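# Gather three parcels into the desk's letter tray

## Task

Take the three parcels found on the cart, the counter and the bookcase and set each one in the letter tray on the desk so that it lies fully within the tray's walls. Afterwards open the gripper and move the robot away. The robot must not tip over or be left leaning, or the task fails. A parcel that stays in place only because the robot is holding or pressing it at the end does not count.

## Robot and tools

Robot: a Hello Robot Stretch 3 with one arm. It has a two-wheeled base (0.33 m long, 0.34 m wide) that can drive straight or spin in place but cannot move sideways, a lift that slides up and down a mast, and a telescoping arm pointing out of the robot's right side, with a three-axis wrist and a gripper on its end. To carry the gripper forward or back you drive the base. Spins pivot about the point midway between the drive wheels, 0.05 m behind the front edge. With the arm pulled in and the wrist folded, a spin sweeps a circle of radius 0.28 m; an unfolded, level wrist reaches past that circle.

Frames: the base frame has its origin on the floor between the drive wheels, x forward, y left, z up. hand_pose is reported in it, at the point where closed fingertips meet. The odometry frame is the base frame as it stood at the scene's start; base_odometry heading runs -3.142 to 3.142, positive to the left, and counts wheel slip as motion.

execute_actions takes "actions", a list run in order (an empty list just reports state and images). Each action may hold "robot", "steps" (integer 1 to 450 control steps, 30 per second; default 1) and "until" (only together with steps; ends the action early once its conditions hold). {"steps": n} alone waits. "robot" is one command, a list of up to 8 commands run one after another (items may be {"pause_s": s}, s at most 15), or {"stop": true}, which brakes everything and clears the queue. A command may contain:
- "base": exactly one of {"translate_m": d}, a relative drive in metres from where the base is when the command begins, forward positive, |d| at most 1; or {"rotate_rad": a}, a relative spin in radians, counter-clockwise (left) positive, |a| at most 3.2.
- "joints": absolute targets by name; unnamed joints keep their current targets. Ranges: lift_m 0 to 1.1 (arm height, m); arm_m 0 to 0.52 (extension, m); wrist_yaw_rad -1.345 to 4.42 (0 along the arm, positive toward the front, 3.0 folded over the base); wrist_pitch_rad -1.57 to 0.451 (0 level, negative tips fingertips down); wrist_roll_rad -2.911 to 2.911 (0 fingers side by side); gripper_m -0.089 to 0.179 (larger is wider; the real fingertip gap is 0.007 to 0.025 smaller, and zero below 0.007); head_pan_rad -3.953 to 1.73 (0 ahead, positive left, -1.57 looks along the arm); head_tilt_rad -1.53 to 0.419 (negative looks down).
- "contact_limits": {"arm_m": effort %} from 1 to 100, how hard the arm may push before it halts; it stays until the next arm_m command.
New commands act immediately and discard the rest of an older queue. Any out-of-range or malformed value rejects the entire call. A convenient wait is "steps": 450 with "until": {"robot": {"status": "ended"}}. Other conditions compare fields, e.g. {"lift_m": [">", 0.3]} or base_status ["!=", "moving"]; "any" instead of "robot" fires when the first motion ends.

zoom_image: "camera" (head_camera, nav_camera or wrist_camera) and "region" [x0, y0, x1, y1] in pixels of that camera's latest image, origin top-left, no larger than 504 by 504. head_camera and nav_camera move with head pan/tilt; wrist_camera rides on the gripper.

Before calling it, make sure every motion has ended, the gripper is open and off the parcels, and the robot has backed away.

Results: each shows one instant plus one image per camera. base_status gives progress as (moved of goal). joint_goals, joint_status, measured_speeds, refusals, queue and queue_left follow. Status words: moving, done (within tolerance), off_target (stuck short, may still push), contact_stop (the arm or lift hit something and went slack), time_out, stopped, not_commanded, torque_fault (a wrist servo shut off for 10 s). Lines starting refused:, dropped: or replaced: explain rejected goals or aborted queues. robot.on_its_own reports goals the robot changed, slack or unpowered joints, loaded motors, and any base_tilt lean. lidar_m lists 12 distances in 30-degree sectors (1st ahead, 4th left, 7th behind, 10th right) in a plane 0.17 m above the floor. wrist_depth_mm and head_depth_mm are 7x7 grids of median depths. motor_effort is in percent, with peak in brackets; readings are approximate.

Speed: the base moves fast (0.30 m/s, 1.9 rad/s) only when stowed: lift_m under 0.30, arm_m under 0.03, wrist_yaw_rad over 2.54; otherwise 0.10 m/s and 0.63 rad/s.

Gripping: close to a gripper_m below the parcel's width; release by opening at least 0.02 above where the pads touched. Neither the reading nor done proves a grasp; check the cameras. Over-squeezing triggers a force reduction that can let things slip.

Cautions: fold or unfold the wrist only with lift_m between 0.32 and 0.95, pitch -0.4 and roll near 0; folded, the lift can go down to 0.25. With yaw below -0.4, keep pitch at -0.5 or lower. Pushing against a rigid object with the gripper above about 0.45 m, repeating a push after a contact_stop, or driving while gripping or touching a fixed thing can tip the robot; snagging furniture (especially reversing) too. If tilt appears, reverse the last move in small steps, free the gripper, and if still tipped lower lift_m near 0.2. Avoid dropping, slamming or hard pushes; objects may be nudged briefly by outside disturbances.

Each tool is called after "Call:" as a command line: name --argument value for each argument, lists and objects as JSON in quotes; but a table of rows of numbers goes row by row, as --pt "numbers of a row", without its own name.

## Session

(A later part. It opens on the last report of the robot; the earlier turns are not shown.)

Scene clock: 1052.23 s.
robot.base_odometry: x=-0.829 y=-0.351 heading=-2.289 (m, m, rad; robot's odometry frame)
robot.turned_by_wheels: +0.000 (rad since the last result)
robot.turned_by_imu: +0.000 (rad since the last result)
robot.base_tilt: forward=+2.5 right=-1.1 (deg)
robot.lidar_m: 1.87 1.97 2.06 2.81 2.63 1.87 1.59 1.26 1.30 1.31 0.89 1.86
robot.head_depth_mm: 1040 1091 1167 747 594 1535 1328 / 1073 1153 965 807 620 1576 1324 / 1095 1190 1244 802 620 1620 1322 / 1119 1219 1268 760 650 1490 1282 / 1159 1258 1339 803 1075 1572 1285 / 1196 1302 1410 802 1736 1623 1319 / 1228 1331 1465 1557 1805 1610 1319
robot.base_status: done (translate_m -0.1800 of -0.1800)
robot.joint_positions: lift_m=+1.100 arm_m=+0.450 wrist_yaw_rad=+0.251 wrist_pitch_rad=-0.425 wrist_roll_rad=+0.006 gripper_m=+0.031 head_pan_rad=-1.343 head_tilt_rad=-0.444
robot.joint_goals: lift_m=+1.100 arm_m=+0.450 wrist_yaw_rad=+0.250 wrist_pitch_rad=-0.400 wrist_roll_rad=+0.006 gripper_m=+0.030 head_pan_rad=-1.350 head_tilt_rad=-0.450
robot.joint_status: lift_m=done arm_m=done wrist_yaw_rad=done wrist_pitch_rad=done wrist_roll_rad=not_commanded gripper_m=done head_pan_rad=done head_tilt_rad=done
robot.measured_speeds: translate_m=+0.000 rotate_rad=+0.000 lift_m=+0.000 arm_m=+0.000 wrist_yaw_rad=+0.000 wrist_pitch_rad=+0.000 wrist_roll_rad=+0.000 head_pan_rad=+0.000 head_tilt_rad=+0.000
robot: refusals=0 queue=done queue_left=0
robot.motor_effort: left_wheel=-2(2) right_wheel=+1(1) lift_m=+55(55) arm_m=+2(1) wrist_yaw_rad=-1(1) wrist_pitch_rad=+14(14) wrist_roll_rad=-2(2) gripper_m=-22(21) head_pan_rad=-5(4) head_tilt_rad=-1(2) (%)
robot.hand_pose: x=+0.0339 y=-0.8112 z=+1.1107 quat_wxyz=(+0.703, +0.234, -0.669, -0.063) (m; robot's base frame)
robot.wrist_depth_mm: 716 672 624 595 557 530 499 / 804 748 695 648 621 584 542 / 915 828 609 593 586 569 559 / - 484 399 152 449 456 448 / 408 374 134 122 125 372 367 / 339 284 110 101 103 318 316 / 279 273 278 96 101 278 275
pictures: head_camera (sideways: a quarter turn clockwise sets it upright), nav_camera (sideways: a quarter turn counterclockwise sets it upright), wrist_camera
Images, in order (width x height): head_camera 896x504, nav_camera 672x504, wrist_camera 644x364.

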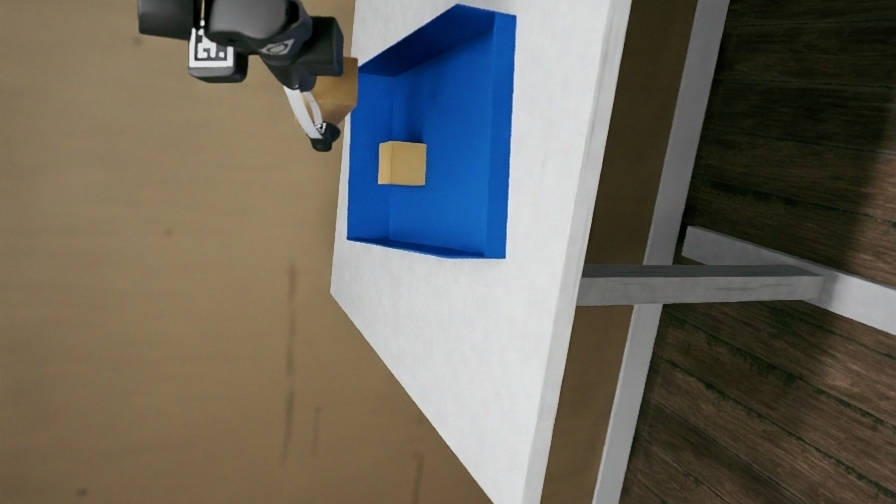

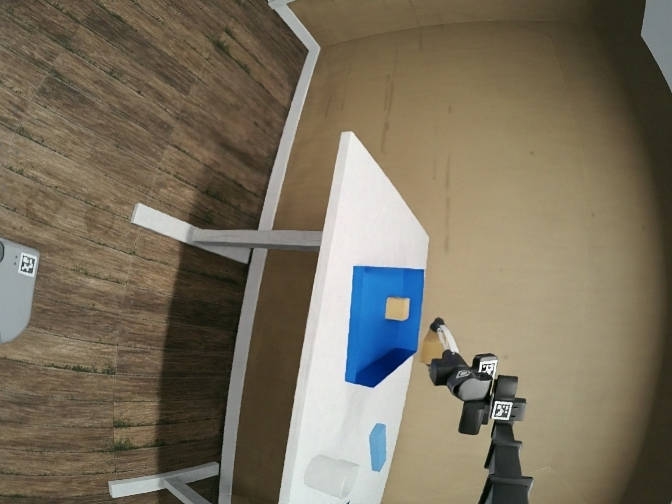

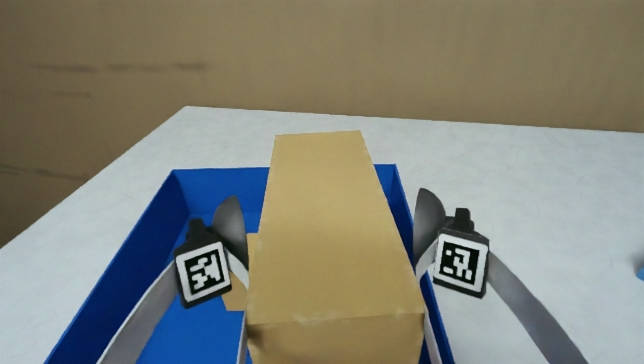

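Call:
execute_actions --actions '[{"robot": {"joints": {"arm_m": 0.383}}, "steps": 150, "until": {"robot": {"status": "ended"}}}]'

Scene clock: 1115.93 s.
robot.base_odometry: x=-0.829 y=-0.351 heading=-2.289 (m, m, rad; robot's odometry frame)
robot.turned_by_wheels: +0.000 (rad since the last result)
robot.turned_by_imu: +0.000 (rad since the last result)
robot.base_tilt: forward=+2.5 right=-1.1 (deg)
robot.lidar_m: 1.87 1.97 2.07 2.81 2.64 1.87 1.58 1.26 1.30 1.31 0.89 1.86
robot.head_depth_mm: 1043 1100 - 746 596 1533 1325 / 1072 1144 969 804 621 1587 1330 / 1097 1184 1245 801 622 1618 1321 / 1122 1217 1270 759 649 1485 1286 / 1162 1250 1348 806 1066 1570 1299 / 1187 1302 1417 802 1735 1625 1319 / 1234 1339 1461 1557 1797 1610 1319
robot.base_status: done (translate_m -0.1800 of -0.1800)
robot.joint_positions: lift_m=+1.100 arm_m=+0.383 wrist_yaw_rad=+0.251 wrist_pitch_rad=-0.425 wrist_roll_rad=+0.006 gripper_m=+0.031 head_pan_rad=-1.343 head_tilt_rad=-0.444
robot.joint_goals: lift_m=+1.100 arm_m=+0.383 wrist_yaw_rad=+0.250 wrist_pitch_rad=-0.400 wrist_roll_rad=+0.006 gripper_m=+0.030 head_pan_rad=-1.350 head_tilt_rad=-0.450
robot.joint_status: lift_m=done arm_m=done wrist_yaw_rad=done wrist_pitch_rad=done wrist_roll_rad=not_commanded gripper_m=done head_pan_rad=done head_tilt_rad=done
robot.measured_speeds: translate_m=+0.000 rotate_rad=+0.000 lift_m=+0.000 arm_m=+0.000 wrist_yaw_rad=+0.000 wrist_pitch_rad=+0.000 wrist_roll_rad=+0.000 head_pan_rad=+0.000 head_tilt_rad=+0.000
robot: refusals=0 queue=done queue_left=0
robot.motor_effort: left_wheel=-2(2) right_wheel=+1(1) lift_m=+55(55) arm_m=-3(1) wrist_yaw_rad=-1(1) wrist_pitch_rad=+14(14) wrist_roll_rad=-2(2) gripper_m=-21(21) head_pan_rad=-4(4) head_tilt_rad=-2(2) (%)
robot.hand_pose: x=+0.0339 y=-0.7449 z=+1.1107 quat_wxyz=(+0.703, +0.234, -0.669, -0.063) (m; robot's base frame)
robot.wrist_depth_mm: 800 751 718 656 619 591 556 / 901 823 741 714 676 626 597 / - 913 613 596 583 570 556 / - 488 433 153 439 454 443 / 411 372 134 122 125 376 359 / 343 293 110 101 103 319 317 / 294 272 280 96 101 272 276
pictures: head_camera (sideways: a quarter turn clockwise sets it upright), nav_camera (sideways: a quarter turn counterclockwise sets it upright), wrist_camera
Images, in order (width x height): head_camera 896x504, nav_camera 672x504, wrist_camera 644x364.

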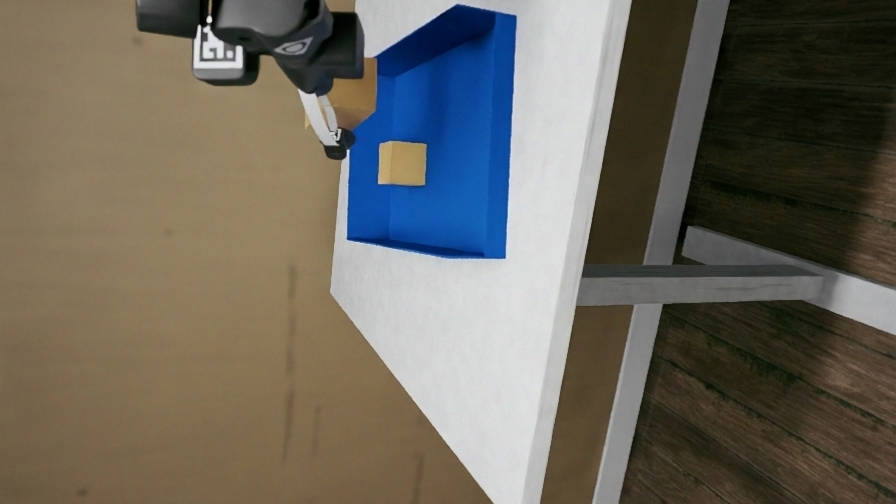

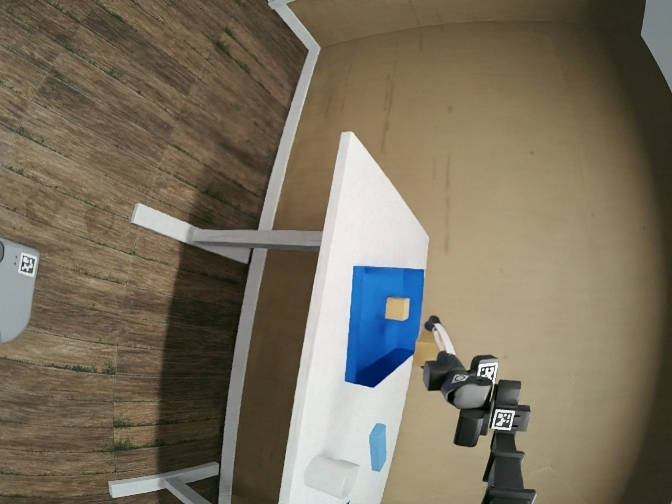

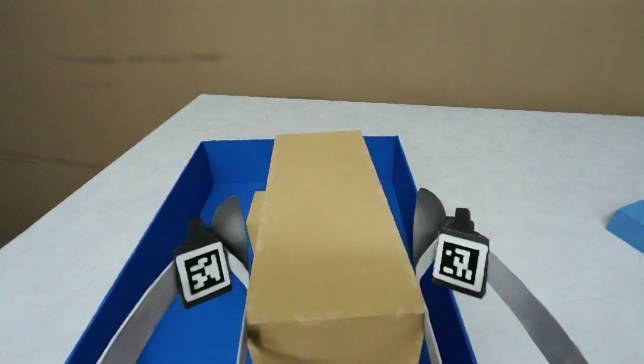

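Call:
execute_actions --actions '[{"robot": {"joints": {"lift_m": 1.02}}, "steps": 100, "until": {"robot": {"status": "ended"}}}]'

Scene clock: 1121.50 s.
robot.base_odometry: x=-0.829 y=-0.351 heading=-2.289 (m, m, rad; robot's odometry frame)
robot.turned_by_wheels: +0.000 (rad since the last result)
robot.turned_by_imu: +0.000 (rad since the last result)
robot.base_tilt: forward=+2.5 right=-1.1 (deg)
robot.lidar_m: 1.86 1.97 2.06 2.81 2.63 1.87 1.59 1.26 1.30 1.31 0.89 1.86
robot.head_depth_mm: 1039 1112 - 703 596 1529 1328 / 1067 1144 1212 718 622 1589 1329 / 1097 1181 1247 805 621 1630 1324 / 1125 1220 1273 763 648 1491 1291 / 1159 1258 1342 800 1077 1561 1288 / 1185 1294 1407 803 1745 1627 1315 / 1228 1333 1463 1562 1809 1610 1318
robot.base_status: done (translate_m -0.1800 of -0.1800)
robot.joint_positions: lift_m=+1.020 arm_m=+0.383 wrist_yaw_rad=+0.251 wrist_pitch_rad=-0.425 wrist_roll_rad=+0.006 gripper_m=+0.031 head_pan_rad=-1.343 head_tilt_rad=-0.444
robot.joint_goals: lift_m=+1.020 arm_m=+0.383 wrist_yaw_rad=+0.250 wrist_pitch_rad=-0.400 wrist_roll_rad=+0.006 gripper_m=+0.030 head_pan_rad=-1.350 head_tilt_rad=-0.450
robot.joint_status: lift_m=done arm_m=done wrist_yaw_rad=done wrist_pitch_rad=done wrist_roll_rad=not_commanded gripper_m=done head_pan_rad=done head_tilt_rad=done
robot.measured_speeds: translate_m=+0.000 rotate_rad=+0.000 lift_m=+0.000 arm_m=+0.000 wrist_yaw_rad=+0.000 wrist_pitch_rad=+0.000 wrist_roll_rad=+0.000 head_pan_rad=+0.000 head_tilt_rad=+0.000
robot: refusals=0 queue=done queue_left=0
robot.motor_effort: left_wheel=-2(2) right_wheel=+1(1) lift_m=+32(55) arm_m=-3(3) wrist_yaw_rad=-1(1) wrist_pitch_rad=+14(14) wrist_roll_rad=-2(2) gripper_m=-20(20) head_pan_rad=-4(4) head_tilt_rad=-2(1) (%)
robot.hand_pose: x=+0.0339 y=-0.7449 z=+1.0314 quat_wxyz=(+0.703, +0.234, -0.669, -0.063) (m; robot's base frame)
robot.wrist_depth_mm: 787 741 701 653 618 587 555 / 900 796 601 393 554 552 534 / 994 362 399 402 390 407 396 / 355 287 310 153 294 323 315 / 212 266 135 122 125 266 263 / 206 236 110 101 103 227 226 / 200 205 198 96 101 171 196
pictures: head_camera (sideways: a quarter turn clockwise sets it upright), nav_camera (sideways: a quarter turn counterclockwise sets it upright), wrist_camera
Images, in order (width x height): head_camera 896x504, nav_camera 672x504, wrist_camera 644x364.

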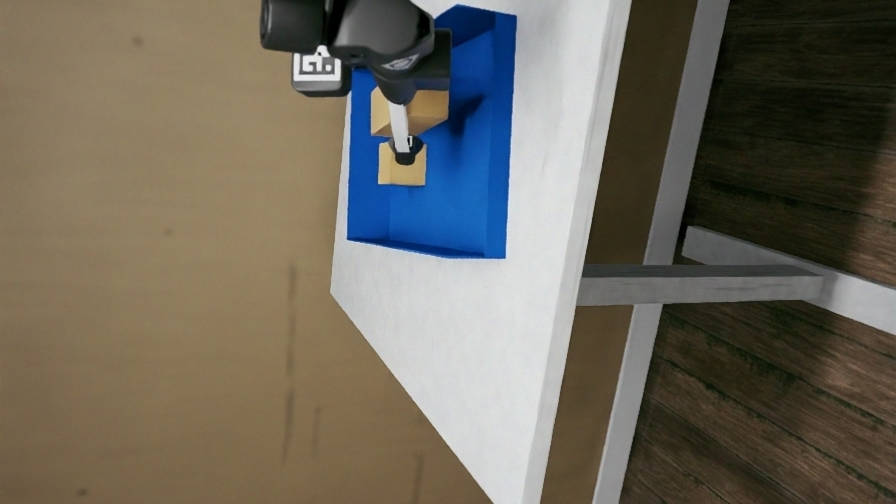

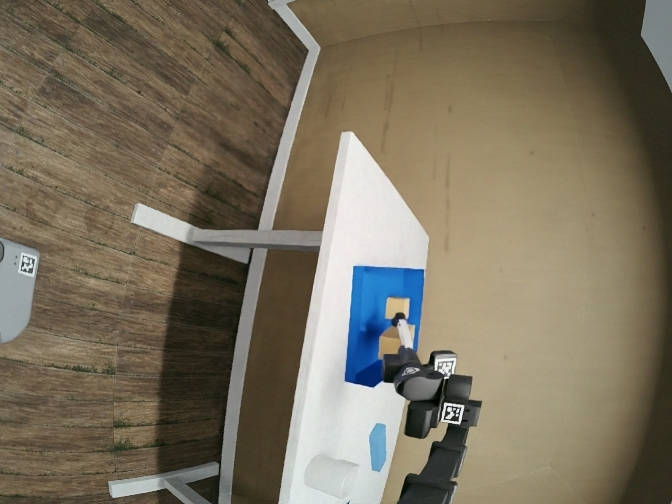

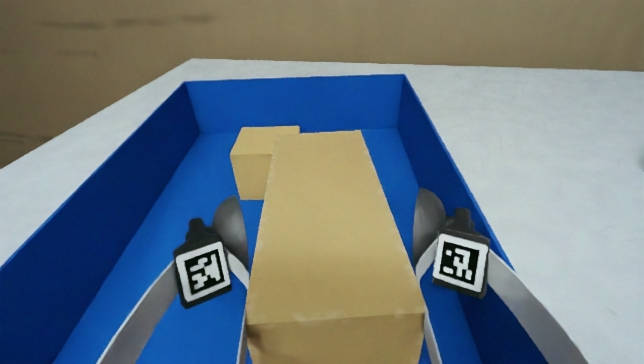

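Call:
execute_actions --actions '[{"robot": {"base": {"translate_m": 0.021}}, "steps": 100, "until": {"robot": {"status": "ended"}}}]'

Scene clock: 1135.70 s.
robot.base_odometry: x=-0.843 y=-0.367 heading=-2.289 (m, m, rad; robot's odometry frame)
robot.turned_by_wheels: +0.000 (rad since the last result)
robot.turned_by_imu: +0.000 (rad since the last result)
robot.base_tilt: forward=+2.6 right=-1.1 (deg)
robot.lidar_m: 1.85 1.94 2.04 2.81 2.66 1.90 1.60 1.27 1.36 1.31 0.89 1.86
robot.head_depth_mm: 1039 1114 - 710 597 1538 1336 / 1070 1150 1206 717 620 1566 1324 / 1098 1181 1253 802 623 1621 1316 / 1121 1216 1277 803 652 1492 1286 / 1159 1256 1340 805 1667 1640 1320 / 1192 1297 1419 800 1735 1619 1310 / 1224 1340 1455 1578 1805 1614 1322
robot.base_status: done (translate_m +0.0210 of +0.0210)
robot.joint_positions: lift_m=+1.020 arm_m=+0.383 wrist_yaw_rad=+0.251 wrist_pitch_rad=-0.425 wrist_roll_rad=+0.006 gripper_m=+0.031 head_pan_rad=-1.343 head_tilt_rad=-0.444
robot.joint_goals: lift_m=+1.020 arm_m=+0.383 wrist_yaw_rad=+0.250 wrist_pitch_rad=-0.400 wrist_roll_rad=+0.006 gripper_m=+0.030 head_pan_rad=-1.350 head_tilt_rad=-0.450
robot.joint_status: lift_m=done arm_m=done wrist_yaw_rad=done wrist_pitch_rad=done wrist_roll_rad=not_commanded gripper_m=done head_pan_rad=done head_tilt_rad=done
robot.measured_speeds: translate_m=+0.000 rotate_rad=+0.000 lift_m=+0.000 arm_m=+0.000 wrist_yaw_rad=+0.000 wrist_pitch_rad=+0.000 wrist_roll_rad=+0.000 head_pan_rad=+0.000 head_tilt_rad=+0.000
robot: refusals=0 queue=done queue_left=0
robot.motor_effort: left_wheel=-2(4) right_wheel=+1(4) lift_m=+32(32) arm_m=-3(3) wrist_yaw_rad=-1(1) wrist_pitch_rad=+13(14) wrist_roll_rad=-2(2) gripper_m=-21(20) head_pan_rad=-4(4) head_tilt_rad=-2(1) (%)
robot.hand_pose: x=+0.0339 y=-0.7449 z=+1.0314 quat_wxyz=(+0.703, +0.234, -0.669, -0.063) (m; robot's base frame)
robot.wrist_depth_mm: 805 733 692 654 617 589 557 / 899 817 599 389 525 550 545 / - 423 400 397 376 403 400 / 354 290 323 153 313 296 317 / 279 249 134 122 125 197 262 / 185 227 110 101 104 182 224 / 180 204 198 96 101 193 187
pictures: head_camera (sideways: a quarter turn clockwise sets it upright), nav_camera (sideways: a quarter turn counterclockwise sets it upright), wrist_camera
Images, in order (width x height): head_camera 896x504, nav_camera 672x504, wrist_camera 644x364.

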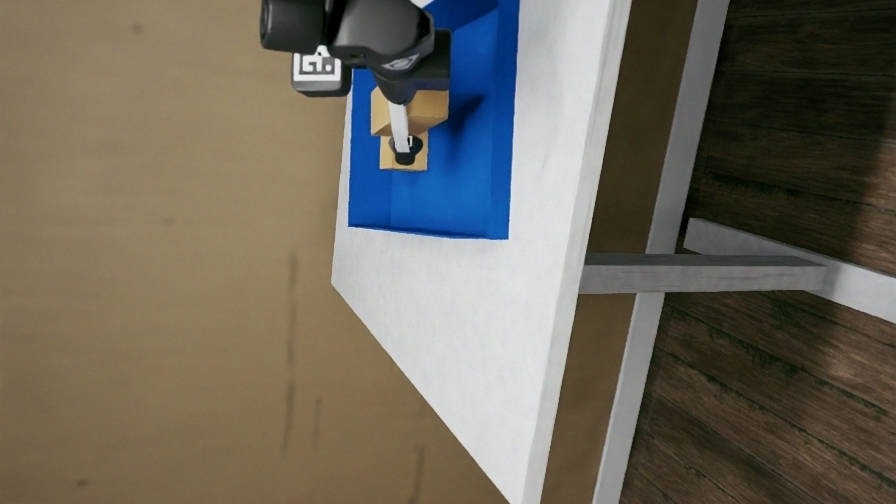

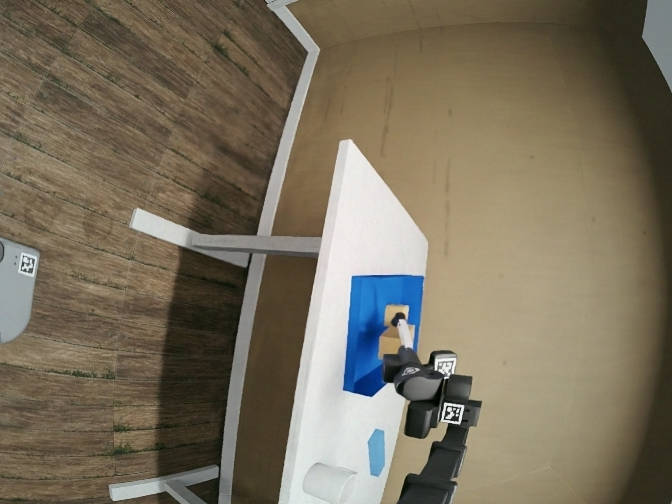

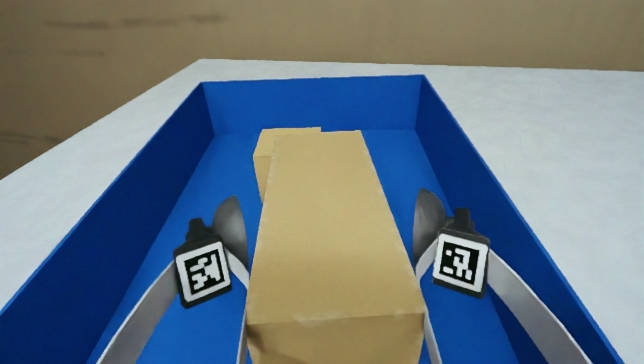

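Call:
execute_actions --actions '[]'

Scene clock: 1156.17 s.
robot.base_odometry: x=-0.843 y=-0.367 heading=-2.289 (m, m, rad; robot's odometry frame)
robot.turned_by_wheels: +0.000 (rad since the last result)
robot.turned_by_imu: +0.000 (rad since the last result)
robot.base_tilt: forward=+2.5 right=-1.2 (deg)
robot.lidar_m: 1.85 1.94 2.05 2.81 2.65 1.89 1.60 1.27 1.35 1.31 0.89 1.86
robot.head_depth_mm: 1037 1122 - 711 596 1530 1325 / 1063 1146 1202 717 622 1583 1322 / 1095 1182 1256 804 621 1637 1326 / 1126 1215 1274 804 648 1482 1280 / 1161 1247 1352 802 1664 1631 1316 / 1194 1287 1418 801 1731 1622 1316 / 1221 1339 1456 1571 1824 1618 1310
robot.base_status: done (translate_m +0.0210 of +0.0210)
robot.joint_positions: lift_m=+1.020 arm_m=+0.383 wrist_yaw_rad=+0.251 wrist_pitch_rad=-0.425 wrist_roll_rad=+0.006 gripper_m=+0.031 head_pan_rad=-1.343 head_tilt_rad=-0.444
robot.joint_goals: lift_m=+1.020 arm_m=+0.383 wrist_yaw_rad=+0.250 wrist_pitch_rad=-0.400 wrist_roll_rad=+0.006 gripper_m=+0.030 head_pan_rad=-1.350 head_tilt_rad=-0.450
robot.joint_status: lift_m=done arm_m=done wrist_yaw_rad=done wrist_pitch_rad=done wrist_roll_rad=not_commanded gripper_m=done head_pan_rad=done head_tilt_rad=done
robot.measured_speeds: translate_m=+0.000 rotate_rad=+0.000 lift_m=+0.000 arm_m=+0.000 wrist_yaw_rad=+0.000 wrist_pitch_rad=+0.000 wrist_roll_rad=+0.000 head_pan_rad=+0.000 head_tilt_rad=+0.000
robot: refusals=0 queue=done queue_left=0
robot.motor_effort: left_wheel=-2(2) right_wheel=+1(0) lift_m=+32(32) arm_m=-3(3) wrist_yaw_rad=+0(1) wrist_pitch_rad=+13(14) wrist_roll_rad=-2(2) gripper_m=-21(21) head_pan_rad=-4(4) head_tilt_rad=-1(3) (%)
robot.hand_pose: x=+0.0339 y=-0.7449 z=+1.0314 quat_wxyz=(+0.703, +0.234, -0.669, -0.063) (m; robot's base frame)
robot.wrist_depth_mm: 791 745 701 661 611 587 558 / 891 817 596 393 518 549 533 / 995 429 395 398 370 401 397 / 355 289 324 153 314 298 318 / 279 249 134 122 125 196 263 / 185 227 110 101 104 183 223 / 179 206 198 96 101 193 186
pictures: head_camera (sideways: a quarter turn clockwise sets it upright), nav_camera (sideways: a quarter turn counterclockwise sets it upright), wrist_camera
Images, in order (width x height): head_camera 896x504, nav_camera 672x504, wrist_camera 644x364.

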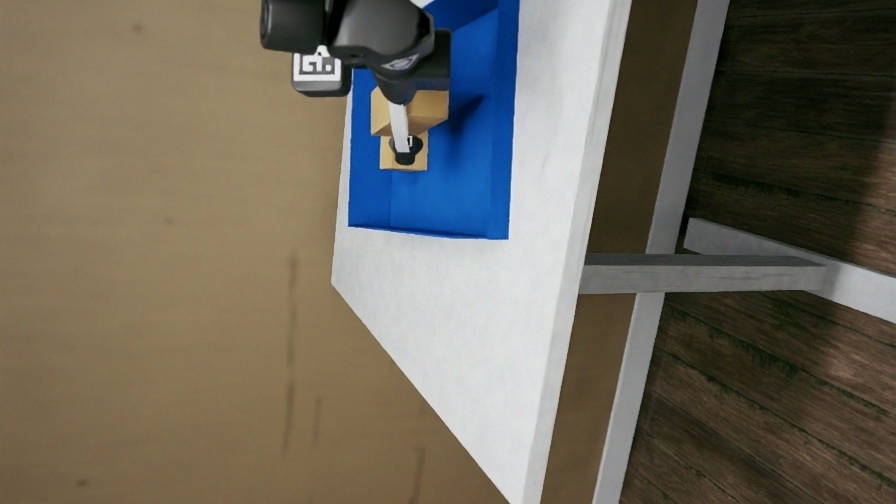

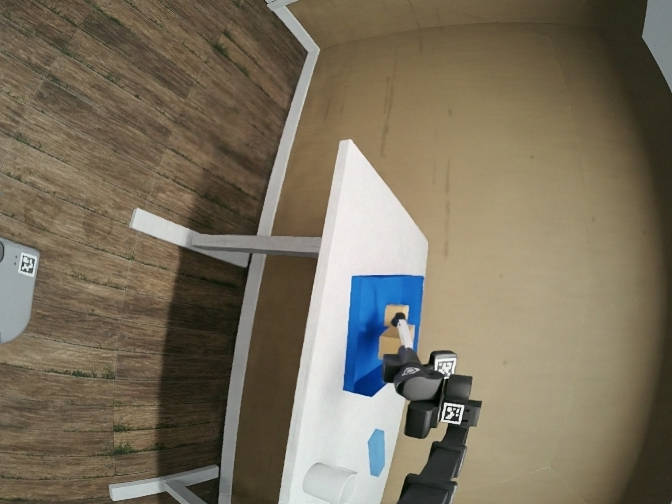

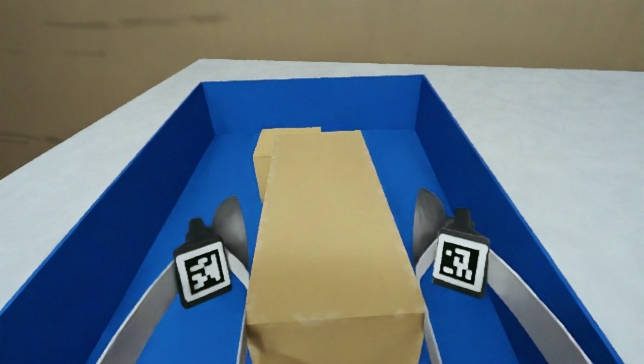

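Call:
execute_actions --actions '[{"robot": {"joints": {"lift_m": 0.99}}, "steps": 60, "until": {"robot": {"status": "ended"}}}]'

Scene clock: 1159.87 s.
robot.base_odometry: x=-0.843 y=-0.367 heading=-2.289 (m, m, rad; robot's odometry frame)
robot.turned_by_wheels: +0.000 (rad since the last result)
robot.turned_by_imu: +0.000 (rad since the last result)
robot.base_tilt: forward=+2.6 right=-1.2 (deg)
robot.lidar_m: 1.85 1.95 2.05 2.81 2.66 1.90 1.61 1.27 1.36 1.31 0.89 1.86
robot.head_depth_mm: 1039 1113 1176 698 598 1523 1326 / 1062 1152 1216 716 621 1591 1325 / 1099 1178 1247 799 622 1623 1323 / 1125 1212 1276 803 649 1492 1291 / 1166 1255 1351 805 1663 1630 1317 / 1195 1294 1405 797 1718 1620 1313 / 1215 1332 1481 1573 1811 1618 1304
robot.base_status: done (translate_m +0.0210 of +0.0210)
robot.joint_positions: lift_m=+0.990 arm_m=+0.383 wrist_yaw_rad=+0.251 wrist_pitch_rad=-0.425 wrist_roll_rad=+0.006 gripper_m=+0.031 head_pan_rad=-1.343 head_tilt_rad=-0.444
robot.joint_goals: lift_m=+0.990 arm_m=+0.383 wrist_yaw_rad=+0.250 wrist_pitch_rad=-0.400 wrist_roll_rad=+0.006 gripper_m=+0.030 head_pan_rad=-1.350 head_tilt_rad=-0.450
robot.joint_status: lift_m=done arm_m=done wrist_yaw_rad=done wrist_pitch_rad=done wrist_roll_rad=not_commanded gripper_m=done head_pan_rad=done head_tilt_rad=done
robot.measured_speeds: translate_m=+0.000 rotate_rad=+0.000 lift_m=+0.000 arm_m=+0.000 wrist_yaw_rad=+0.000 wrist_pitch_rad=+0.000 wrist_roll_rad=+0.000 head_pan_rad=+0.000 head_tilt_rad=+0.000
robot: refusals=0 queue=done queue_left=0
robot.motor_effort: left_wheel=-2(2) right_wheel=+0(1) lift_m=+33(33) arm_m=-3(3) wrist_yaw_rad=-1(1) wrist_pitch_rad=+14(13) wrist_roll_rad=-2(2) gripper_m=-21(21) head_pan_rad=-4(4) head_tilt_rad=-1(2) (%)
robot.hand_pose: x=+0.0339 y=-0.7449 z=+1.0014 quat_wxyz=(+0.703, +0.234, -0.669, -0.063) (m; robot's base frame)
robot.wrist_depth_mm: 788 734 683 638 624 591 553 / 898 569 368 372 366 466 455 / 401 272 345 263 332 309 339 / 197 252 281 153 273 196 270 / 182 228 134 122 126 183 151 / 180 202 110 101 104 179 128 / 171 173 167 96 101 166 122
pictures: head_camera (sideways: a quarter turn clockwise sets it upright), nav_camera (sideways: a quarter turn counterclockwise sets it upright), wrist_camera
Images, in order (width x height): head_camera 896x504, nav_camera 672x504, wrist_camera 644x364.

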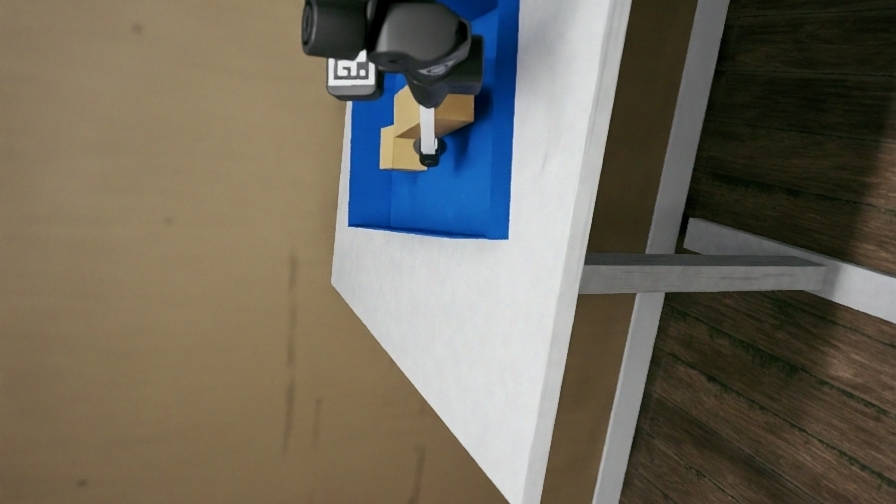

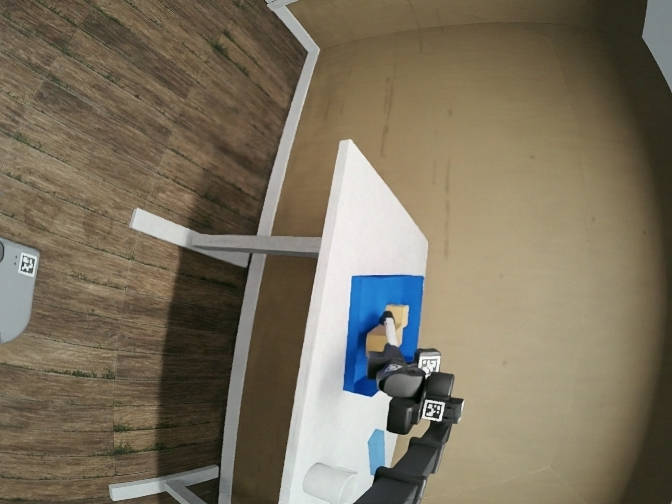

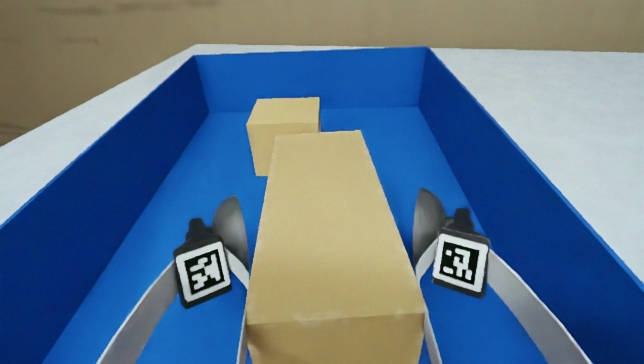

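Call:
execute_actions --actions '[{"robot": {"joints": {"lift_m": 0.972, "head_tilt_rad": -0.6}}, "steps": 60, "until": {"robot": {"status": "ended"}}}]'

Scene clock: 1172.37 s.
robot.base_odometry: x=-0.843 y=-0.367 heading=-2.289 (m, m, rad; robot's odometry frame)
robot.turned_by_wheels: +0.000 (rad since the last result)
robot.turned_by_imu: +0.000 (rad since the last result)
robot.base_tilt: forward=+2.5 right=-1.1 (deg)
robot.lidar_m: 1.85 1.95 2.05 2.81 2.66 1.90 1.61 1.27 1.35 1.31 0.89 1.86
robot.head_depth_mm: 1037 1125 - 610 1601 1444 1215 / 1066 1140 828 610 1632 1437 1220 / 1089 1187 842 636 1676 1440 1210 / 1126 1227 862 660 1270 1371 1218 / 1157 1274 866 663 1771 1435 1183 / 1191 1324 1393 692 1766 1439 1213 / 1226 1352 1533 1777 1763 1424 1206
robot.base_status: done (translate_m +0.0210 of +0.0210)
robot.joint_positions: lift_m=+0.972 arm_m=+0.383 wrist_yaw_rad=+0.251 wrist_pitch_rad=-0.425 wrist_roll_rad=+0.006 gripper_m=+0.031 head_pan_rad=-1.343 head_tilt_rad=-0.592
robot.joint_goals: lift_m=+0.972 arm_m=+0.383 wrist_yaw_rad=+0.250 wrist_pitch_rad=-0.400 wrist_roll_rad=+0.006 gripper_m=+0.030 head_pan_rad=-1.350 head_tilt_rad=-0.600
robot.joint_status: lift_m=done arm_m=done wrist_yaw_rad=done wrist_pitch_rad=done wrist_roll_rad=not_commanded gripper_m=done head_pan_rad=done head_tilt_rad=done
robot.measured_speeds: translate_m=+0.000 rotate_rad=+0.000 lift_m=+0.000 arm_m=+0.000 wrist_yaw_rad=+0.000 wrist_pitch_rad=+0.000 wrist_roll_rad=+0.000 head_pan_rad=+0.000 head_tilt_rad=+0.000
robot: refusals=0 queue=done queue_left=0
robot.motor_effort: left_wheel=-2(2) right_wheel=+1(1) lift_m=+33(33) arm_m=-3(3) wrist_yaw_rad=-1(1) wrist_pitch_rad=+14(15) wrist_roll_rad=-2(2) gripper_m=-21(21) head_pan_rad=-4(4) head_tilt_rad=-2(12) (%)
robot.hand_pose: x=+0.0339 y=-0.7448 z=+0.9833 quat_wxyz=(+0.703, +0.234, -0.669, -0.063) (m; robot's base frame)
robot.wrist_depth_mm: 800 737 686 627 591 580 550 / 877 321 367 370 359 407 400 / 345 252 307 250 309 210 298 / 182 237 253 153 244 195 150 / 182 210 134 121 125 183 127 / 175 179 110 101 104 162 128 / 156 155 149 96 101 148 122
pictures: head_camera (sideways: a quarter turn clockwise sets it upright), nav_camera (sideways: a quarter turn counterclockwise sets it upright), wrist_camera
Images, in order (width x height): head_camera 896x504, nav_camera 672x504, wrist_camera 644x364.

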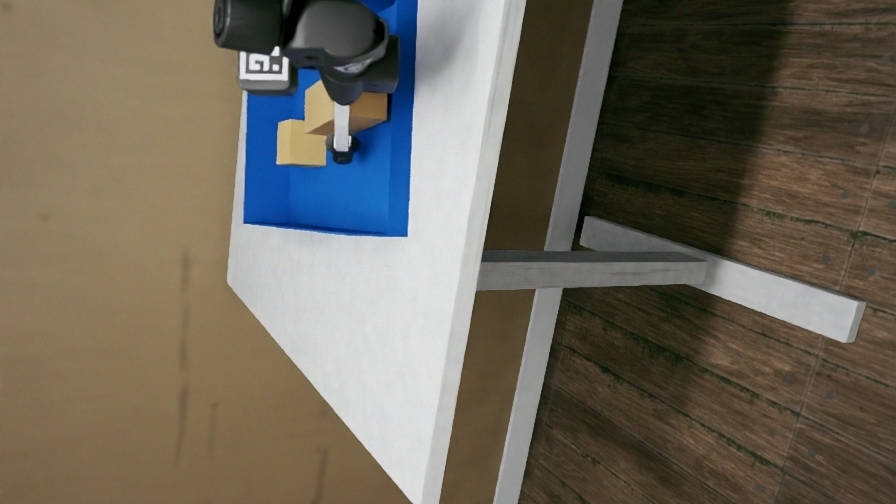

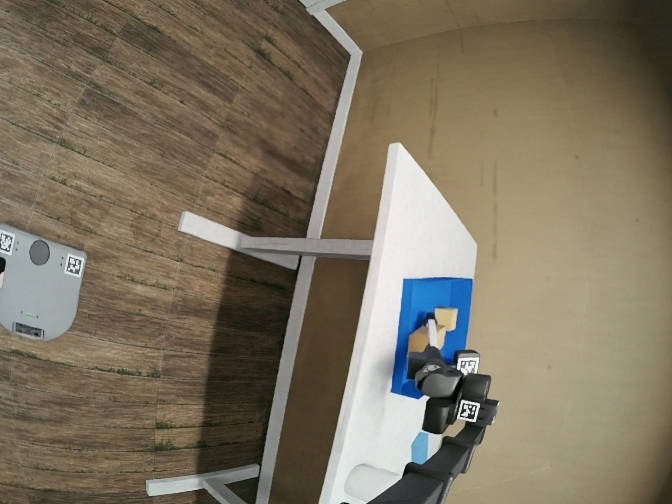

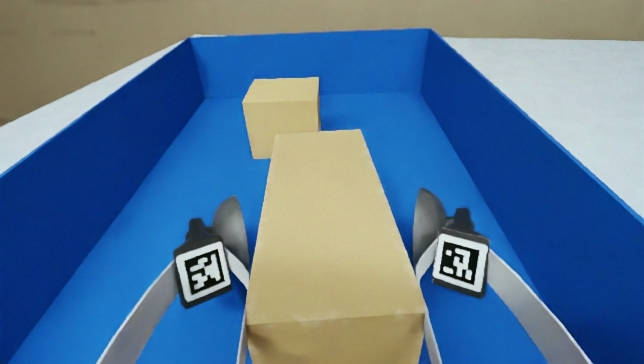

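Call:
zoom_image --camera "head_camera" --region '[200, 0, 500, 250]'

Region (200, 0, 500, 250) of head_camera's 896x504 image, scaled by 1.680, with more detail than that image has.

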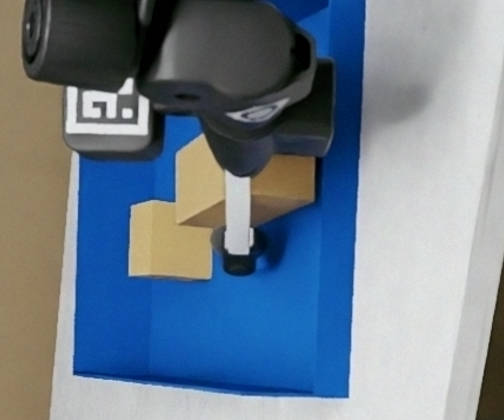

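Call:
execute_actions --actions '[{"robot": {"joints": {"arm_m": 0.395}}, "steps": 45, "until": {"robot": {"status": "ended"}}}, {"robot": {"joints": {"lift_m": 0.962}}, "steps": 45, "until": {"robot": {"status": "ended"}}}]'

Scene clock: 1219.10 s.
robot.base_odometry: x=-0.843 y=-0.367 heading=-2.289 (m, m, rad; robot's odometry frame)
robot.turned_by_wheels: +0.000 (rad since the last result)
robot.turned_by_imu: +0.000 (rad since the last result)
robot.base_tilt: forward=+2.5 right=-1.3 (deg)
robot.lidar_m: 1.85 1.95 2.05 2.81 2.67 1.89 1.61 1.27 1.36 1.31 0.89 1.86
robot.head_depth_mm: 1037 1121 - 610 1593 1439 1211 / 1070 1156 779 612 1627 1444 1203 / 1093 1181 841 637 1675 1440 1214 / 1119 1213 868 659 1265 1360 1207 / 1153 1276 862 665 1753 1446 1184 / 1194 1320 1392 695 1761 1438 1204 / 1221 1368 1526 1791 1751 1425 1202
robot.base_status: done (translate_m +0.0210 of +0.0210)
robot.joint_positions: lift_m=+0.962 arm_m=+0.395 wrist_yaw_rad=+0.251 wrist_pitch_rad=-0.423 wrist_roll_rad=+0.006 gripper_m=+0.031 head_pan_rad=-1.343 head_tilt_rad=-0.592
robot.joint_goals: lift_m=+0.962 arm_m=+0.395 wrist_yaw_rad=+0.250 wrist_pitch_rad=-0.400 wrist_roll_rad=+0.006 gripper_m=+0.030 head_pan_rad=-1.350 head_tilt_rad=-0.600
robot.joint_status: lift_m=done arm_m=done wrist_yaw_rad=done wrist_pitch_rad=done wrist_roll_rad=not_commanded gripper_m=done head_pan_rad=done head_tilt_rad=done
robot.measured_speeds: translate_m=+0.000 rotate_rad=+0.000 lift_m=+0.000 arm_m=+0.000 wrist_yaw_rad=+0.000 wrist_pitch_rad=+0.000 wrist_roll_rad=+0.000 head_pan_rad=+0.000 head_tilt_rad=+0.000
robot: refusals=0 queue=done queue_left=0
robot.motor_effort: left_wheel=-2(2) right_wheel=+0(0) lift_m=+31(32) arm_m=+2(3) wrist_yaw_rad=-1(1) wrist_pitch_rad=+12(14) wrist_roll_rad=-2(2) gripper_m=-21(21) head_pan_rad=-4(4) head_tilt_rad=-2(3) (%)
robot.hand_pose: x=+0.0340 y=-0.7565 z=+0.9740 quat_wxyz=(+0.703, +0.234, -0.669, -0.062) (m; robot's base frame)
robot.wrist_depth_mm: 768 715 664 342 342 548 543 / 843 276 354 353 347 362 376 / 190 257 276 185 287 189 281 / 184 231 237 144 228 189 131 / 183 198 124 118 118 178 125 / 169 168 108 101 103 156 125 / 147 145 140 97 103 138 120
pictures: head_camera (sideways: a quarter turn clockwise sets it upright), nav_camera (sideways: a quarter turn counterclockwise sets it upright), wrist_camera
Images, in order (width x height): head_camera 896x504, nav_camera 672x504, wrist_camera 644x364.

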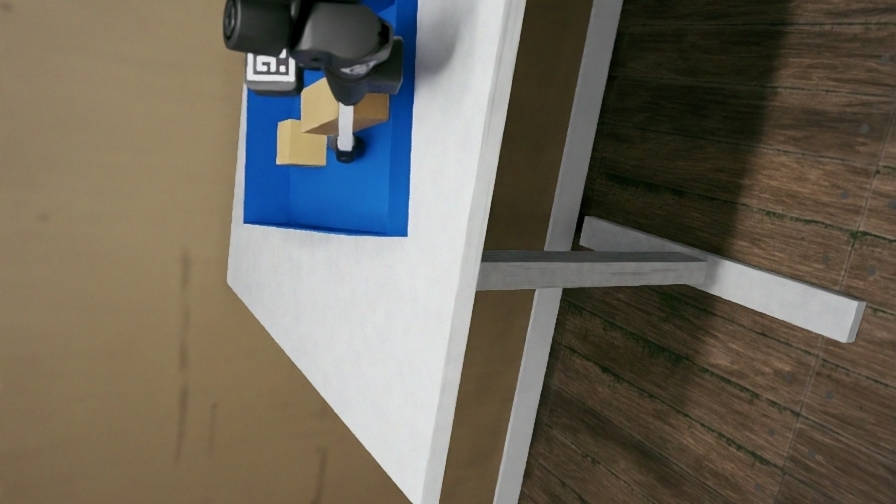

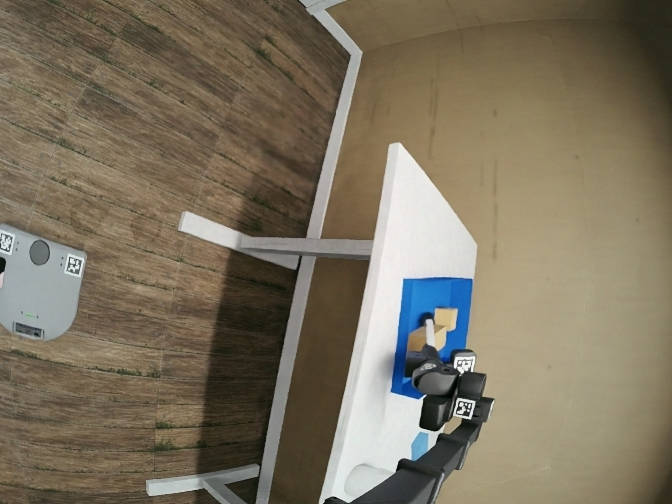

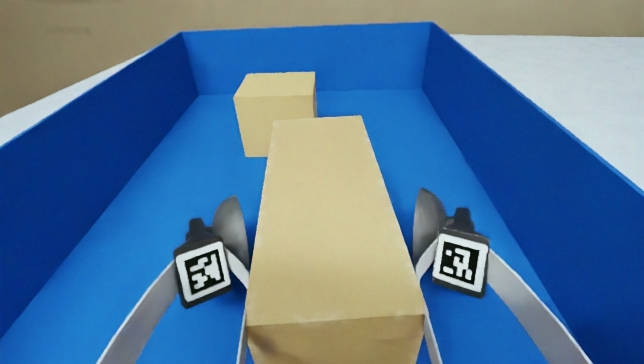

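Call:
execute_actions --actions '[{"robot": {"joints": {"gripper_m": 0.10}}, "steps": 45, "until": {"robot": {"status": "ended"}}}]'

Scene clock: 1223.20 s.
robot.base_odometry: x=-0.843 y=-0.367 heading=-2.289 (m, m, rad; robot's odometry frame)
robot.turned_by_wheels: +0.000 (rad since the last result)
robot.turned_by_imu: +0.000 (rad since the last result)
robot.base_tilt: forward=+2.6 right=-1.1 (deg)
robot.lidar_m: 1.85 1.95 2.05 2.81 2.67 1.90 1.61 1.27 1.36 1.31 0.89 1.86
robot.head_depth_mm: 1044 1126 - 612 1600 1432 1218 / 1061 1158 778 612 1637 1430 1219 / 1090 1187 853 634 1673 1441 1217 / 1121 1223 867 662 1267 1379 1214 / 1159 1274 865 665 1752 1430 1180 / 1179 1327 1394 693 1752 1426 1204 / 1234 1369 1526 1788 1768 1448 1210
robot.base_status: done (translate_m +0.0210 of +0.0210)
robot.joint_positions: lift_m=+0.962 arm_m=+0.395 wrist_yaw_rad=+0.251 wrist_pitch_rad=-0.421 wrist_roll_rad=+0.006 gripper_m=+0.100 head_pan_rad=-1.343 head_tilt_rad=-0.592
robot.joint_goals: lift_m=+0.962 arm_m=+0.395 wrist_yaw_rad=+0.250 wrist_pitch_rad=-0.400 wrist_roll_rad=+0.006 gripper_m=+0.100 head_pan_rad=-1.350 head_tilt_rad=-0.600
robot.joint_status: lift_m=done arm_m=done wrist_yaw_rad=done wrist_pitch_rad=done wrist_roll_rad=not_commanded gripper_m=done head_pan_rad=done head_tilt_rad=done
robot.measured_speeds: translate_m=+0.000 rotate_rad=+0.000 lift_m=+0.000 arm_m=+0.000 wrist_yaw_rad=+0.000 wrist_pitch_rad=+0.000 wrist_roll_rad=+0.000 head_pan_rad=+0.000 head_tilt_rad=+0.000
robot: refusals=0 queue=done queue_left=0
robot.motor_effort: left_wheel=-2(2) right_wheel=+1(1) lift_m=+31(31) arm_m=+3(3) wrist_yaw_rad=+0(1) wrist_pitch_rad=+11(12) wrist_roll_rad=-2(2) gripper_m=-1(82) head_pan_rad=-4(4) head_tilt_rad=-2(2) (%)
robot.hand_pose: x=+0.0340 y=-0.7567 z=+0.9744 quat_wxyz=(+0.703, +0.233, -0.669, -0.061) (m; robot's base frame)
robot.wrist_depth_mm: 773 721 659 608 342 561 542 / 854 275 352 353 349 366 383 / 191 257 276 185 291 190 283 / 184 231 239 146 230 191 131 / 183 200 185 120 125 176 124 / 169 169 156 102 104 156 125 / 147 145 140 96 103 139 119
pictures: head_camera (sideways: a quarter turn clockwise sets it upright), nav_camera (sideways: a quarter turn counterclockwise sets it upright), wrist_camera
Images, in order (width x height): head_camera 896x504, nav_camera 672x504, wrist_camera 644x364.

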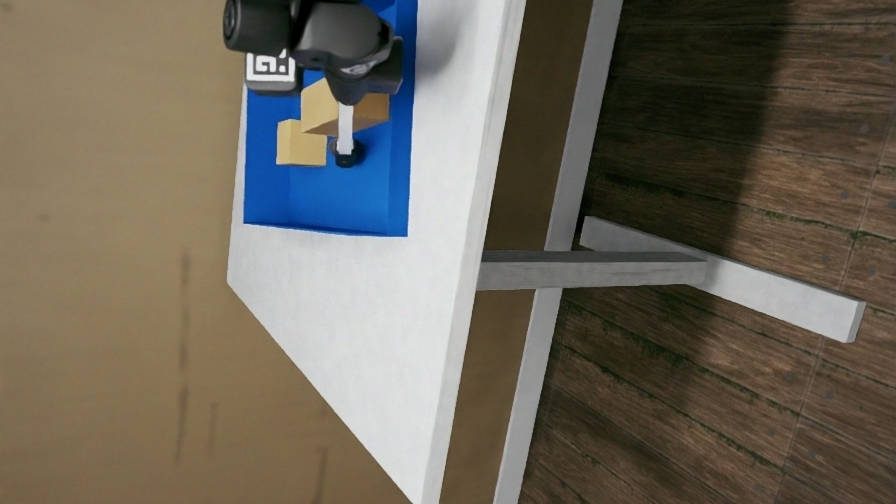

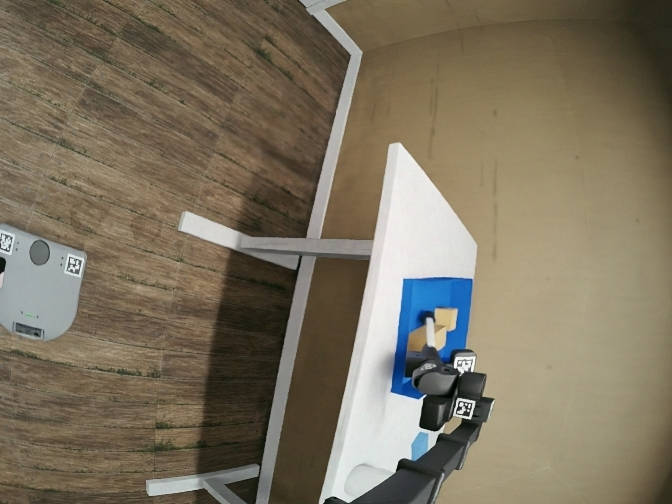

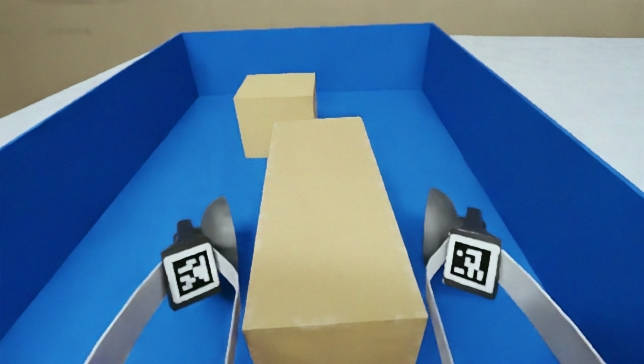

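Call:
execute_actions --actions '[{"robot": {"joints": {"lift_m": 1.1}}, "steps": 90, "until": {"robot": {"status": "ended"}}}]'

Scene clock: 1230.97 s.
robot.base_odometry: x=-0.843 y=-0.367 heading=-2.289 (m, m, rad; robot's odometry frame)
robot.turned_by_wheels: +0.000 (rad since the last result)
robot.turned_by_imu: +0.000 (rad since the last result)
robot.base_tilt: forward=+2.5 right=-1.1 (deg)
robot.lidar_m: 1.85 1.95 2.05 2.82 2.67 1.90 1.61 1.28 1.36 1.31 0.89 1.86
robot.head_depth_mm: 1022 - 817 610 1595 1435 1217 / 1066 1144 773 610 1647 1440 1214 / 1089 1184 839 639 1677 1434 1216 / 1116 1222 869 662 1263 1381 1208 / 1159 1281 862 663 1749 1452 1184 / 1193 1324 1391 694 1753 1433 1207 / 1225 1366 1535 1773 1756 1434 1203
robot.base_status: done (translate_m +0.0210 of +0.0210)
robot.joint_positions: lift_m=+1.100 arm_m=+0.395 wrist_yaw_rad=+0.251 wrist_pitch_rad=-0.420 wrist_roll_rad=+0.006 gripper_m=+0.100 head_pan_rad=-1.343 head_tilt_rad=-0.592
robot.joint_goals: lift_m=+1.100 arm_m=+0.395 wrist_yaw_rad=+0.250 wrist_pitch_rad=-0.400 wrist_roll_rad=+0.006 gripper_m=+0.100 head_pan_rad=-1.350 head_tilt_rad=-0.600
robot.joint_status: lift_m=done arm_m=done wrist_yaw_rad=done wrist_pitch_rad=done wrist_roll_rad=not_commanded gripper_m=done head_pan_rad=done head_tilt_rad=done
robot.measured_speeds: translate_m=+0.000 rotate_rad=+0.000 lift_m=+0.000 arm_m=+0.000 wrist_yaw_rad=+0.000 wrist_pitch_rad=+0.000 wrist_roll_rad=+0.000 head_pan_rad=+0.000 head_tilt_rad=+0.000
robot: refusals=0 queue=done queue_left=0
robot.motor_effort: left_wheel=-2(2) right_wheel=+1(1) lift_m=+54(56) arm_m=+3(2) wrist_yaw_rad=-1(1) wrist_pitch_rad=+10(11) wrist_roll_rad=-2(2) gripper_m=+0(1) head_pan_rad=-4(4) head_tilt_rad=-3(3) (%)
robot.hand_pose: x=+0.0341 y=-0.7568 z=+1.1119 quat_wxyz=(+0.703, +0.233, -0.669, -0.061) (m; robot's base frame)
robot.wrist_depth_mm: 773 724 686 648 609 573 554 / 888 800 760 712 652 634 597 / - 929 624 596 593 577 569 / - 493 440 437 431 456 451 / 424 400 372 346 381 380 370 / 344 341 322 274 319 313 317 / 295 286 289 231 282 264 281
pictures: head_camera (sideways: a quarter turn clockwise sets it upright), nav_camera (sideways: a quarter turn counterclockwise sets it upright), wrist_camera
Images, in order (width x height): head_camera 896x504, nav_camera 672x504, wrist_camera 644x364.

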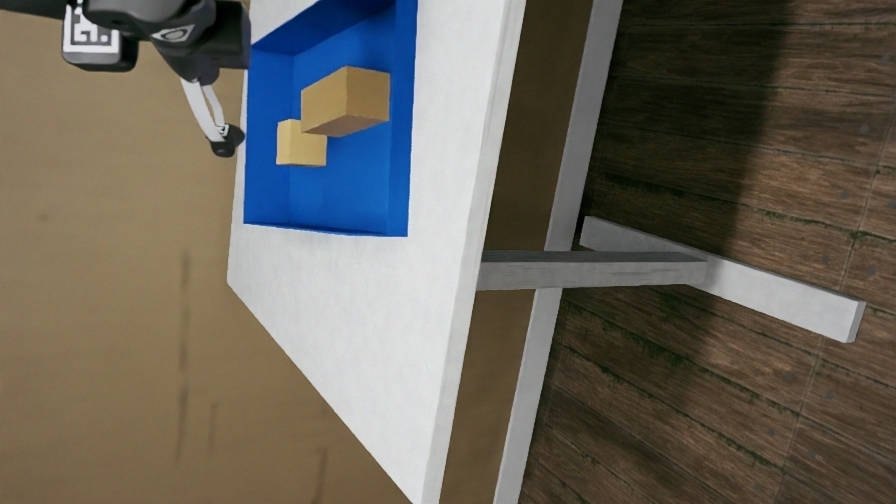

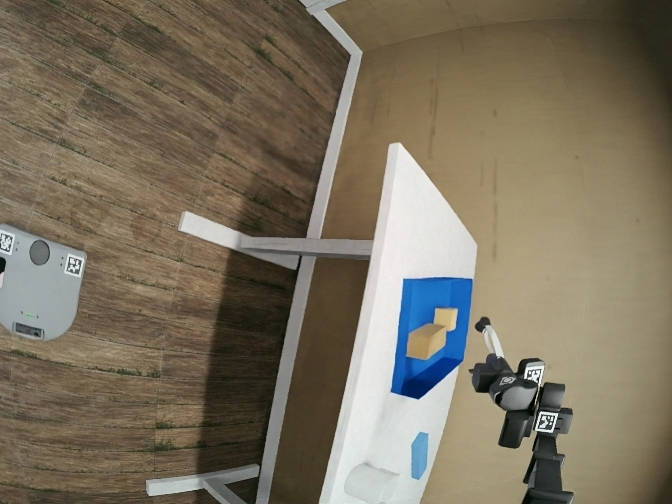

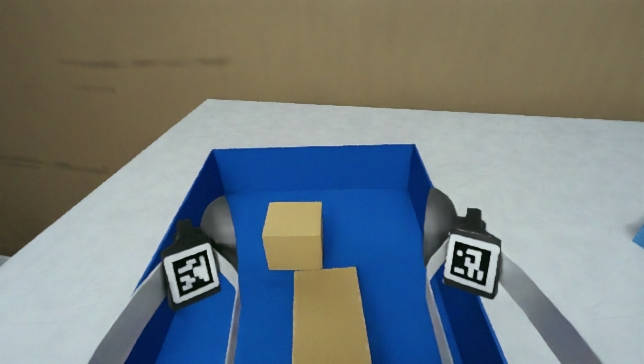

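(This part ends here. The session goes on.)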